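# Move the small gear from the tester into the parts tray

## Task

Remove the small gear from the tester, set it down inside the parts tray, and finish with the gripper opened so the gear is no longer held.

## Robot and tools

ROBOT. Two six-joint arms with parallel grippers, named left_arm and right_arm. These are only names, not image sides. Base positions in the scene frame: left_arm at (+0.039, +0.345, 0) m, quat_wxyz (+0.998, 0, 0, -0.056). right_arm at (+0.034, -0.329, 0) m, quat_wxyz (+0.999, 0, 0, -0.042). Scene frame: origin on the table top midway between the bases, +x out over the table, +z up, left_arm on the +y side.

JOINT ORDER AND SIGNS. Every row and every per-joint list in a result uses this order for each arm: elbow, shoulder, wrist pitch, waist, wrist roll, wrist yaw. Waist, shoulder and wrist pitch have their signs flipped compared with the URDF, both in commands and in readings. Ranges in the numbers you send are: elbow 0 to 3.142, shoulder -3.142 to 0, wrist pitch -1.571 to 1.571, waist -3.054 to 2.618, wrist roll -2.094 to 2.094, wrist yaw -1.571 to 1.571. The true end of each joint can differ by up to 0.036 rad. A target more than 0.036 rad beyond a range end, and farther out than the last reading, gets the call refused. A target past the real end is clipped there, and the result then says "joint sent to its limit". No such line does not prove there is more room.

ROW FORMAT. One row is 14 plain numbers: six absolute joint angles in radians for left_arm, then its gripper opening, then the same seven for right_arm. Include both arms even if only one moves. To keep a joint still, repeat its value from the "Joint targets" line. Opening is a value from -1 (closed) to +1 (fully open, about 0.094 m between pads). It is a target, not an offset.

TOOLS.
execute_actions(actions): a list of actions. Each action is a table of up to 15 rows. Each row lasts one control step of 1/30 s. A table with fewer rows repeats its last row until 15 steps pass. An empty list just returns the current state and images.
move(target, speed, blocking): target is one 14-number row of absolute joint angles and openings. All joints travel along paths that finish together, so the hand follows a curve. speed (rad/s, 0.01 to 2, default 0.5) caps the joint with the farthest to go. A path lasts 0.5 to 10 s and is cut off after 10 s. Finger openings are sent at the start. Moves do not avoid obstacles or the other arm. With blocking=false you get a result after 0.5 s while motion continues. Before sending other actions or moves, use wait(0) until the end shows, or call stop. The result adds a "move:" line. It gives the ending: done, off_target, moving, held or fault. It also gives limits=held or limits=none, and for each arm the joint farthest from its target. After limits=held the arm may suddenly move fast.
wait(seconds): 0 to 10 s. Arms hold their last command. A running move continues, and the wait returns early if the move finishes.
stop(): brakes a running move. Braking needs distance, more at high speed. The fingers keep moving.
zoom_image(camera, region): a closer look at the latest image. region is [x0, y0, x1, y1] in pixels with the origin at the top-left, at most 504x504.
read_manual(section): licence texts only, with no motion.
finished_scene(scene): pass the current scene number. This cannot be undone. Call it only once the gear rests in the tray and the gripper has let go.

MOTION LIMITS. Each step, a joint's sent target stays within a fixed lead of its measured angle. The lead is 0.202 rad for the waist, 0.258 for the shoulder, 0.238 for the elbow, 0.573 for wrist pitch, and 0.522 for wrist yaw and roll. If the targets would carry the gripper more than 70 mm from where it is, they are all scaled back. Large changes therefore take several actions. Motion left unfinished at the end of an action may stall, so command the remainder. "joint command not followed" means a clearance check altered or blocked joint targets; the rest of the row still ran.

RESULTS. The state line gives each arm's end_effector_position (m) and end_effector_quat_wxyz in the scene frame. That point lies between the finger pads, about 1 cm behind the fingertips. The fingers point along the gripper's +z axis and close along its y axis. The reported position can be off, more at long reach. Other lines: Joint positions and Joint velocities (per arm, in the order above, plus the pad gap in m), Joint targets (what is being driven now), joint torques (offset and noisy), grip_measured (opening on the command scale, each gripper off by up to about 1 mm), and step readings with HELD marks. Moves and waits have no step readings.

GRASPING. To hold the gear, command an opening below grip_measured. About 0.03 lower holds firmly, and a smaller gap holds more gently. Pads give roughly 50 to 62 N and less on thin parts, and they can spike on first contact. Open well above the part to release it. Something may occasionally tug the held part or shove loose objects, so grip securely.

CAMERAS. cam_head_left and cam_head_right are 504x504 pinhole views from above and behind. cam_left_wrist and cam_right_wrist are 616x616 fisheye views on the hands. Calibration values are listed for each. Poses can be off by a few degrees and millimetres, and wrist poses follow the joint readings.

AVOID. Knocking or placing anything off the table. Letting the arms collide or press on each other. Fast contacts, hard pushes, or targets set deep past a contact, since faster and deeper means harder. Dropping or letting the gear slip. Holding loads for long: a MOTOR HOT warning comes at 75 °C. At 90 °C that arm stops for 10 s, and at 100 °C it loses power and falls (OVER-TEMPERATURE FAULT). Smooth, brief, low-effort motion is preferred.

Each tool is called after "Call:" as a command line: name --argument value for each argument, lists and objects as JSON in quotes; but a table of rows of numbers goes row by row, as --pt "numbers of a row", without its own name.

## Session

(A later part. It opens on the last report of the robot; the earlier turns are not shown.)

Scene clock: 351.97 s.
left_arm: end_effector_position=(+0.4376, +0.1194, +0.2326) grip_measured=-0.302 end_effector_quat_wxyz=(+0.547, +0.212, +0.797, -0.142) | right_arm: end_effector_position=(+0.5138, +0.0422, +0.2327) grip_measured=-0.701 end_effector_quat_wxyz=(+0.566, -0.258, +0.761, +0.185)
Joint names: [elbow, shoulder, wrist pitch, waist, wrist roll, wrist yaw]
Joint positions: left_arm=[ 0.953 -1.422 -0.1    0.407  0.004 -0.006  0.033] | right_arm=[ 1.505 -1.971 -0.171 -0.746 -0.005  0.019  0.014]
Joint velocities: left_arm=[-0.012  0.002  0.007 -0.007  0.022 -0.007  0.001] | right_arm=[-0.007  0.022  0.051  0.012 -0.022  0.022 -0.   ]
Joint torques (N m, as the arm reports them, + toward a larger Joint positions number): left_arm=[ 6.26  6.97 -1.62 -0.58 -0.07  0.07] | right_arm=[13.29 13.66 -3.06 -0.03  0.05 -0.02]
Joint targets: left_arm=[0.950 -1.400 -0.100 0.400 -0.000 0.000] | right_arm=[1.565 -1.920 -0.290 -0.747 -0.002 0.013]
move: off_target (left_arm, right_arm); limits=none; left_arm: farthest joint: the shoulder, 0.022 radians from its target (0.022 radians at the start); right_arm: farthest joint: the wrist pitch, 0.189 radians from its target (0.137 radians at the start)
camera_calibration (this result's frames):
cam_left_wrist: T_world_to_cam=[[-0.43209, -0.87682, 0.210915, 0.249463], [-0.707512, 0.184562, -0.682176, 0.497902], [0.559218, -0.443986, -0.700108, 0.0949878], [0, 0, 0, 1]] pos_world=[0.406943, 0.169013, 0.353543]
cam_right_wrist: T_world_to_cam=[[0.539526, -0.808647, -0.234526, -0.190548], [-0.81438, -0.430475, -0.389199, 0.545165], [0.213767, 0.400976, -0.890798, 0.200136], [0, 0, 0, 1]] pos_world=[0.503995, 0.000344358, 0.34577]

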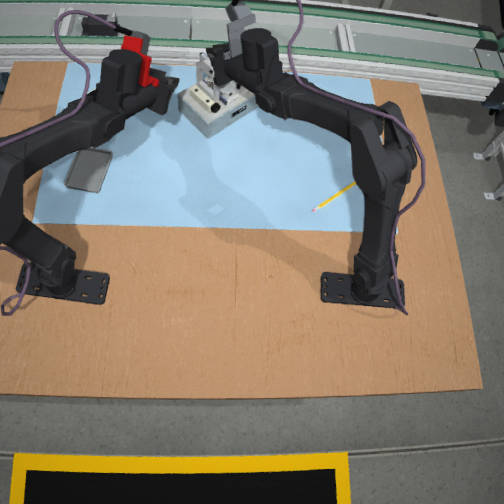

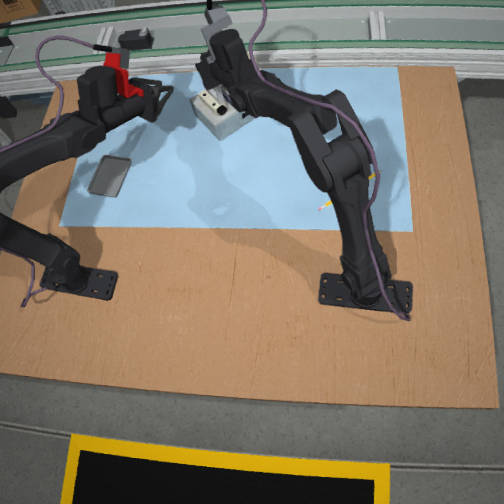

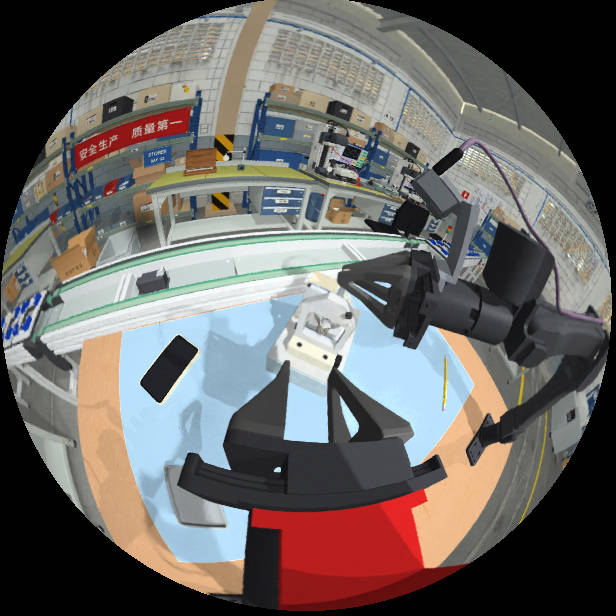

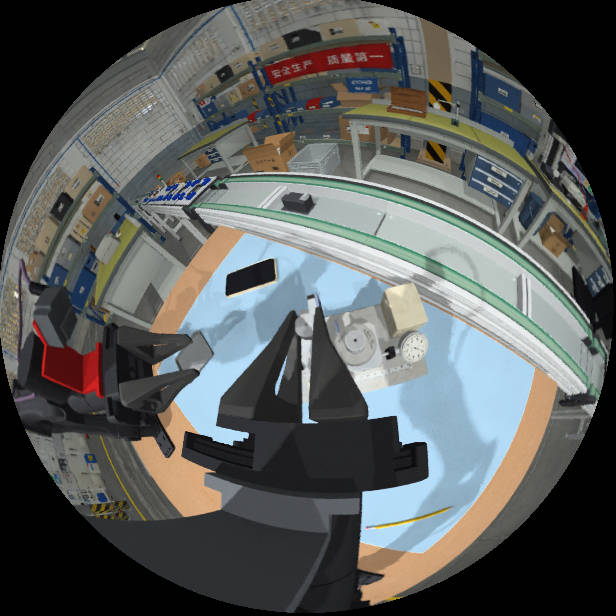

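Call:
execute_actions --actions '[[[0.95,-1.40,-0.1,0.40,0,0,-0.3, 1.54,-1.95,-0.22,-0.747,0,0.01,-0.735]],[[0.95,-1.40,-0.1,0.40,0,0,-0.3, 1.52,-1.97,-0.17,-0.747,0,0.01,-0.735]],[[0.95,-1.40,-0.1,0.40,0,0,-0.3, 1.52,-1.97,-0.17,-0.747,0,0.01,-0.3]]]'

Call:
move --target '[0.95,-1.40,-0.1,0.40,0,0,-0.3, 1.36,-1.78,-0.1,-0.72,0,0,-0.3]' --speed 0.4

Call:
move --target '[0.95,-1.40,-0.1,0.40,0,0,-0.3, 1.72,-2.02,0.375,-0.685,0,0,-0.3]' --speed 0.4

Call:
zoom_image --camera "cam_right_wrist" --region '[210, 200, 410, 400]'

Scene clock: 381.23 s.
left_arm: end_effector_position=(+0.4376, +0.1194, +0.2326) grip_measured=-0.302 end_effector_quat_wxyz=(+0.547, +0.212, +0.797, -0.142) | right_arm: end_effector_position=(+0.5135, +0.0420, +0.2301) grip_measured=-0.302 end_effector_quat_wxyz=(+0.563, -0.259, +0.763, +0.184)
Joint names: [elbow, shoulder, wrist pitch, waist, wrist roll, wrist yaw]
Joint positions: left_arm=[ 0.953 -1.422 -0.1    0.407  0.004 -0.006  0.033] | right_arm=[ 1.505 -1.973 -0.163 -0.746 -0.005  0.019  0.033]
Joint velocities: left_arm=[-0.007 -0.002  0.007  0.007  0.037  0.007 -0.   ] | right_arm=[ 0.012  0.002  0.007 -0.002 -0.022 -0.007 -0.   ]
Joint torques (N m, as the arm reports them, + toward a larger Joint positions number): left_arm=[ 6.25  6.96 -1.61 -0.57 -0.07  0.07] | right_arm=[ 9.12 10.1  -1.91 -0.02  0.03 -0.07]
Joint targets: left_arm=[0.950 -1.400 -0.100 0.400 0.000 -0.000] | right_arm=[1.520 -1.970 -0.170 -0.747 -0.000 0.010]
Step readings (joint positions; steps 1 to 15: 1st action; 16 to 30: 2nd action; 31 to 45: 3rd action):
0: left_arm=[0.953 -1.422 -0.100 0.407 0.004 -0.006] | right_arm=[1.505 -1.971 -0.170 -0.746 -0.005 0.019]
1: left_arm=[0.953 -1.422 -0.100 0.407 0.004 -0.006] | right_arm=[1.505 -1.972 -0.167 -0.746 -0.005 0.019]
2: left_arm=[0.953 -1.422 -0.100 0.407 0.004 -0.006] | right_arm=[1.505 -1.972 -0.166 -0.746 -0.005 0.019]
4: left_arm=[0.953 -1.422 -0.100 0.407 0.004 -0.006] | right_arm=[1.505 -1.972 -0.166 -0.746 -0.005 0.019]
8: left_arm=[0.953 -1.422 -0.100 0.407 0.004 -0.006] | right_arm=[1.505 -1.972 -0.166 -0.746 -0.005 0.019]
15: left_arm=[0.953 -1.422 -0.100 0.407 0.004 -0.006] | right_arm=[1.505 -1.972 -0.166 -0.746 -0.005 0.019]
16: left_arm=[0.953 -1.422 -0.100 0.407 0.004 -0.006] | right_arm=[1.505 -1.973 -0.164 -0.746 -0.005 0.019]
17: left_arm=[0.953 -1.422 -0.100 0.407 0.004 -0.006] | right_arm=[1.505 -1.973 -0.163 -0.746 -0.005 0.019]
19: left_arm=[0.953 -1.422 -0.100 0.407 0.004 -0.006] | right_arm=[1.505 -1.973 -0.163 -0.746 -0.005 0.019]
23: left_arm=[0.953 -1.422 -0.100 0.407 0.004 -0.006] | right_arm=[1.505 -1.973 -0.163 -0.746 -0.005 0.019]
30: left_arm=[0.953 -1.422 -0.100 0.407 0.004 -0.006] | right_arm=[1.505 -1.973 -0.163 -0.746 -0.005 0.019]
31: left_arm=[0.953 -1.422 -0.100 0.407 0.004 -0.006] | right_arm=[1.505 -1.973 -0.163 -0.746 -0.005 0.019]
32: left_arm=[0.953 -1.422 -0.100 0.407 0.004 -0.006] | right_arm=[1.505 -1.973 -0.163 -0.746 -0.005 0.019]
34: left_arm=[0.953 -1.422 -0.100 0.407 0.004 -0.006] | right_arm=[1.505 -1.973 -0.163 -0.746 -0.005 0.019]
38: left_arm=[0.953 -1.422 -0.100 0.407 0.004 -0.006] | right_arm=[1.505 -1.973 -0.163 -0.746 -0.005 0.019]
45: Joint positions above
camera_calibration (this result's frames):
cam_left_wrist: T_world_to_cam=[[-0.43209, -0.87682, 0.210915, 0.249463], [-0.707512, 0.184562, -0.682176, 0.497902], [0.559218, -0.443986, -0.700108, 0.0949878], [0, 0, 0, 1]] pos_world=[0.406943, 0.169013, 0.353543]
cam_right_wrist: T_world_to_cam=[[0.537905, -0.809909, -0.233892, -0.190448], [-0.817047, -0.432552, -0.381226, 0.54344], [0.207588, 0.396164, -0.894406, 0.202161], [0, 0, 0, 1]] pos_world=[0.504493, 0.000732003, 0.343443]

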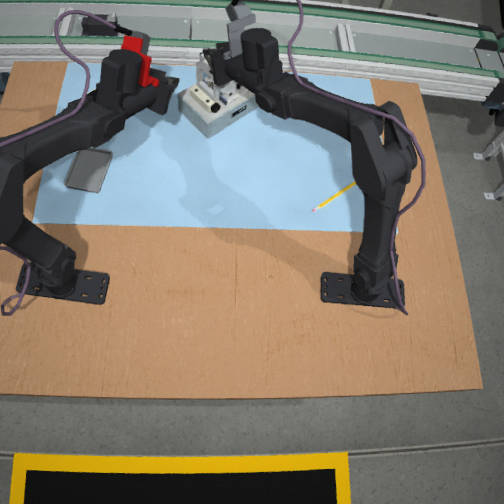

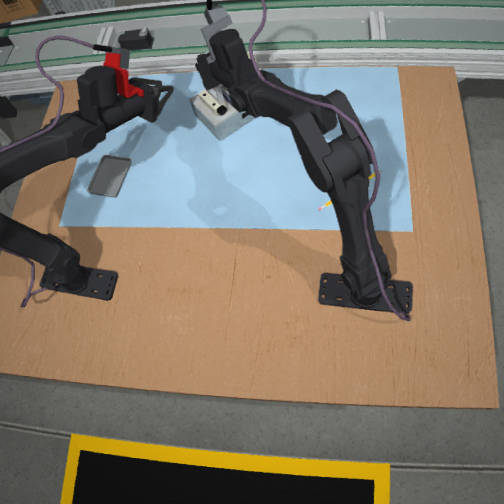

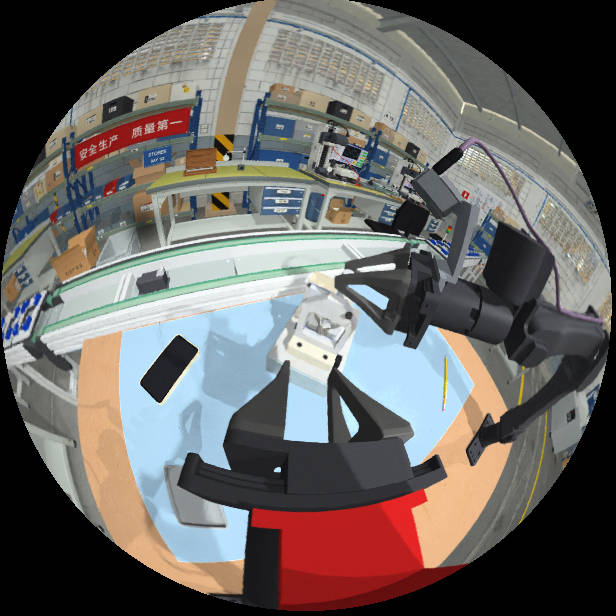

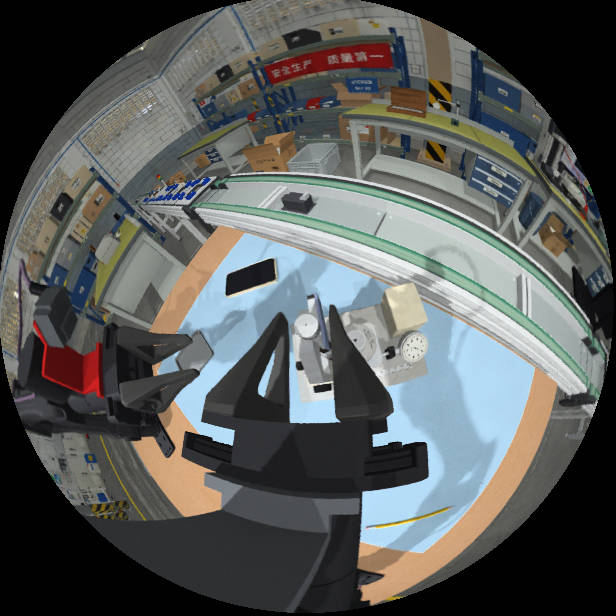

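Scene clock: 382.37 s.
left_arm: end_effector_position=(+0.4376, +0.1194, +0.2326) grip_measured=-0.302 end_effector_quat_wxyz=(+0.547, +0.212, +0.797, -0.142) | right_arm: end_effector_position=(+0.4849, +0.0084, +0.2459) grip_measured=-0.302 end_effector_quat_wxyz=(+0.554, -0.256, +0.772, +0.178)
Joint names: [elbow, shoulder, wrist pitch, waist, wrist roll, wrist yaw]
Joint positions: left_arm=[ 0.953 -1.422 -0.1    0.407  0.004 -0.006  0.033] | right_arm=[ 1.364 -1.802 -0.11  -0.729 -0.005  0.013  0.033]
Joint velocities: left_arm=[ 0.002 -0.002  0.022  0.007  0.037 -0.022  0.001] | right_arm=[-0.007 -0.002  0.051  0.007  0.007 -0.037 -0.   ]
Joint torques (N m, as the arm reports them, + toward a larger Joint positions number): left_arm=[ 6.25  6.94 -1.62 -0.6  -0.07  0.07] | right_arm=[ 7.49  9.96 -1.73  0.66  0.04 -0.13]
Joint targets: left_arm=[0.950 -1.400 -0.100 0.400 -0.000 -0.000] | right_arm=[1.360 -1.780 -0.100 -0.720 0.000 -0.000]
move: off_target (left_arm, right_arm); limits=none; left_arm: farthest joint: the shoulder, 0.022 radians from its target (0.022 radians at the start); right_arm: farthest joint: the shoulder, 0.022 radians from its target (0.193 radians at the start)
camera_calibration (this result's frames):
cam_left_wrist: T_world_to_cam=[[-0.43209, -0.87682, 0.210915, 0.249463], [-0.707512, 0.184562, -0.682176, 0.497902], [0.559218, -0.443986, -0.700108, 0.0949878], [0, 0, 0, 1]] pos_world=[0.406943, 0.169013, 0.353543]
cam_right_wrist: T_world_to_cam=[[0.523114, -0.819577, -0.233763, -0.191355], [-0.829738, -0.427114, -0.359316, 0.512308], [0.194644, 0.381925, -0.903464, 0.244121], [0, 0, 0, 1]] pos_world=[0.477666, -0.0312522, 0.359903]

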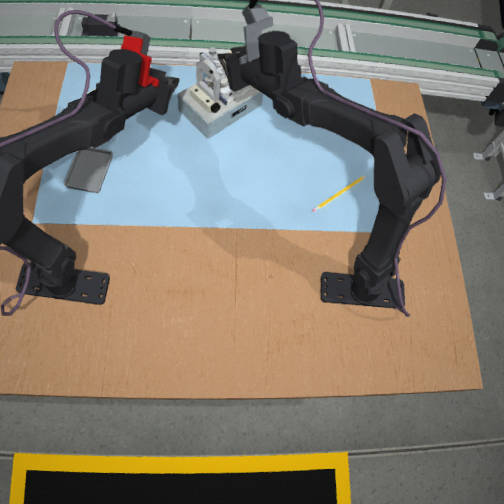

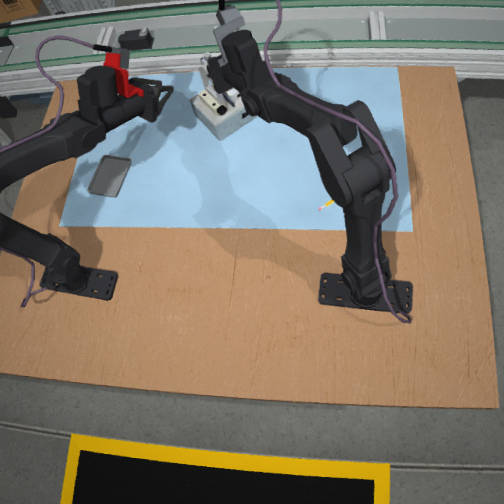

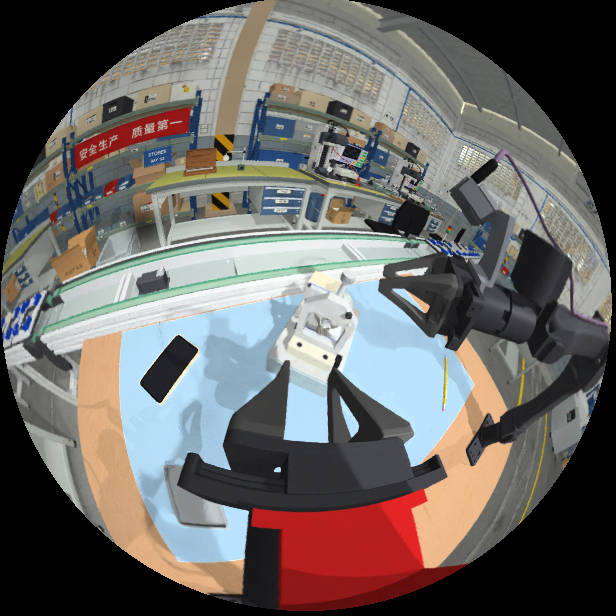

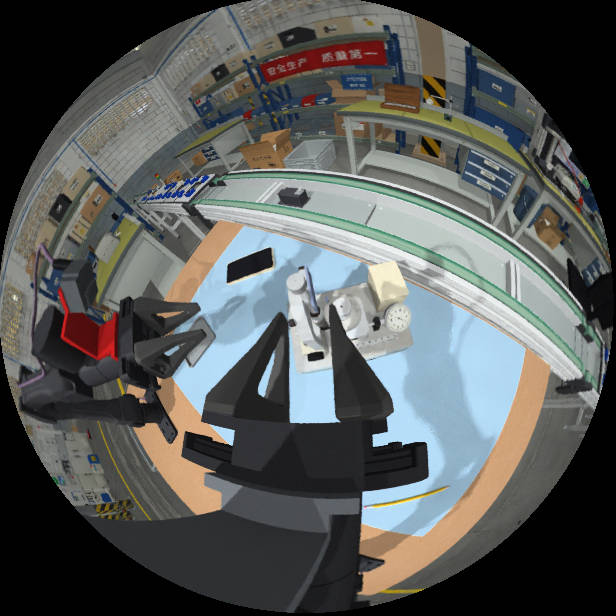

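Scene clock: 384.27 s.
left_arm: end_effector_position=(+0.4376, +0.1194, +0.2326) grip_measured=-0.302 end_effector_quat_wxyz=(+0.547, +0.212, +0.797, -0.142) | right_arm: end_effector_position=(+0.5073, +0.0009, +0.1753) grip_measured=-0.302 end_effector_quat_wxyz=(+0.407, -0.272, +0.864, +0.121)
Joint names: [elbow, shoulder, wrist pitch, waist, wrist roll, wrist yaw]
Joint positions: left_arm=[ 0.953 -1.422 -0.1    0.407  0.004 -0.006  0.033] | right_arm=[ 1.69  -2.019  0.364 -0.695 -0.005  0.012  0.033]
Joint velocities: left_arm=[-0.002  0.002 -0.022 -0.007 -0.037 -0.051 -0.001] | right_arm=[-0.007  0.002  0.007 -0.007 -0.066  0.022 -0.001]
Joint torques (N m, as the arm reports them, + toward a larger Joint positions number): left_arm=[ 6.26  6.98 -1.61 -0.65 -0.07  0.08] | right_arm=[10.42  9.82 -1.53  0.67  0.05 -0.12]
Joint targets: left_arm=[0.950 -1.400 -0.100 0.400 -0.000 -0.000] | right_arm=[1.720 -2.020 0.375 -0.685 -0.000 -0.000]
move: off_target (left_arm, right_arm); limits=none; left_arm: farthest joint: the shoulder, 0.022 radians from its target (0.022 radians at the start); right_arm: farthest joint: the elbow, 0.030 radians from its target (0.356 radians at the start)
camera_calibration (this result's frames):
cam_left_wrist: T_world_to_cam=[[-0.43209, -0.87682, 0.210915, 0.249463], [-0.707512, 0.184562, -0.682176, 0.497902], [0.559218, -0.443986, -0.700108, 0.0949878], [0, 0, 0, 1]] pos_world=[0.406943, 0.169013, 0.353543]
cam_right_wrist: T_world_to_cam=[[0.431049, -0.881565, -0.192457, -0.186196], [-0.898949, -0.437995, -0.00711892, 0.475695], [-0.0780195, 0.176078, -0.98128, 0.331012], [0, 0, 0, 1]] pos_world=[0.533711, -0.0140757, 0.292367]

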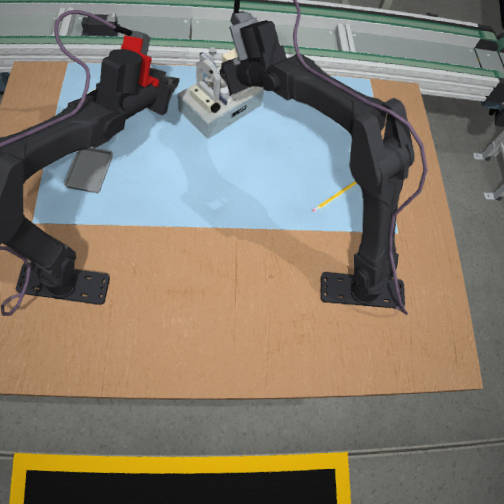

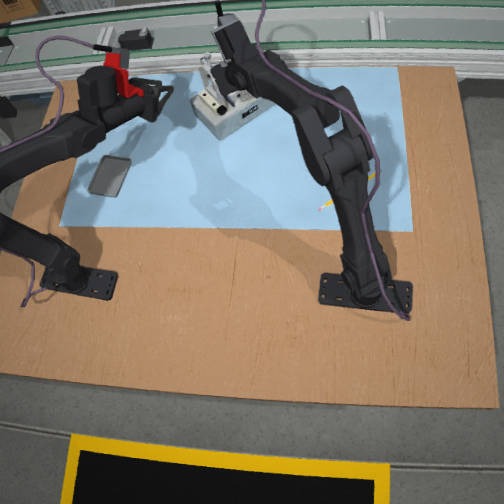

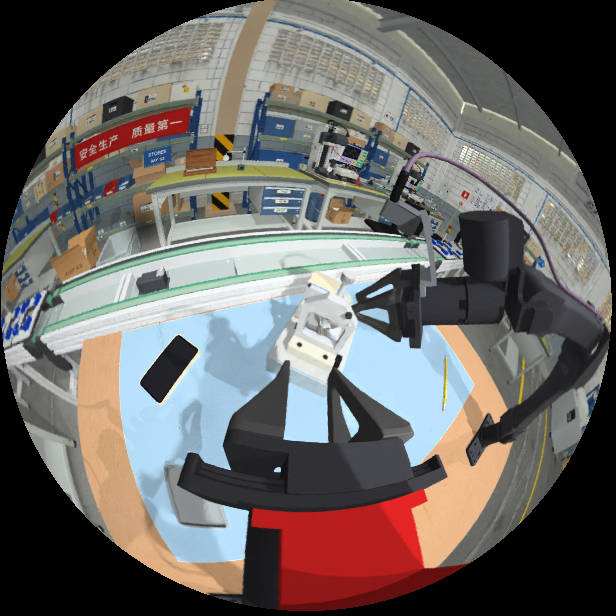

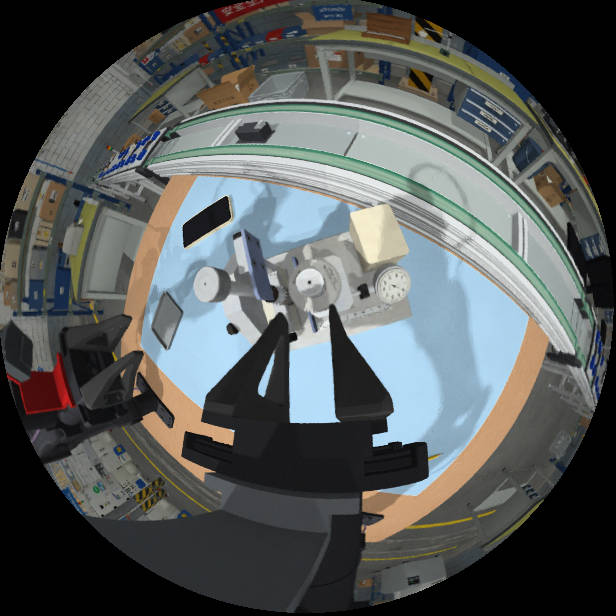

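Region (210, 200, 410, 400) of cam_right_wrist's 616x616 image, scaled by 2.520, with more detail than that image has.

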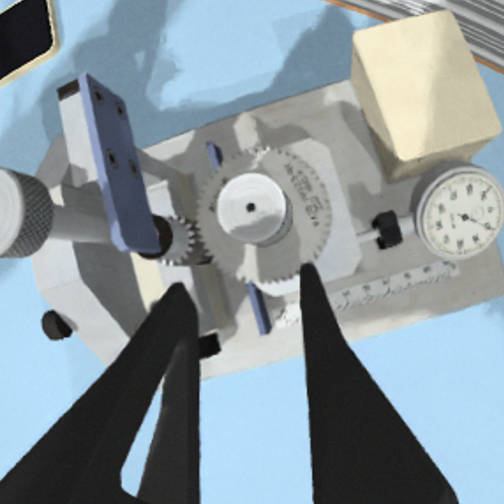

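Call:
zoom_image --camera "cam_right_wrist" --region '[225, 220, 355, 340]'

Region (225, 220, 355, 340) of cam_right_wrist's 616x616 image, scaled by 3.877, with more detail than that image has; it fills the top 465 rows of this view, and the rest is white.

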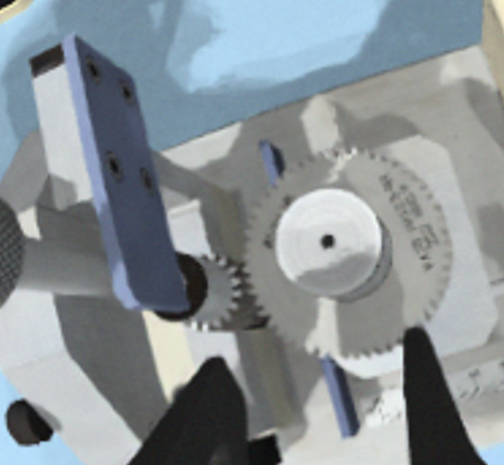

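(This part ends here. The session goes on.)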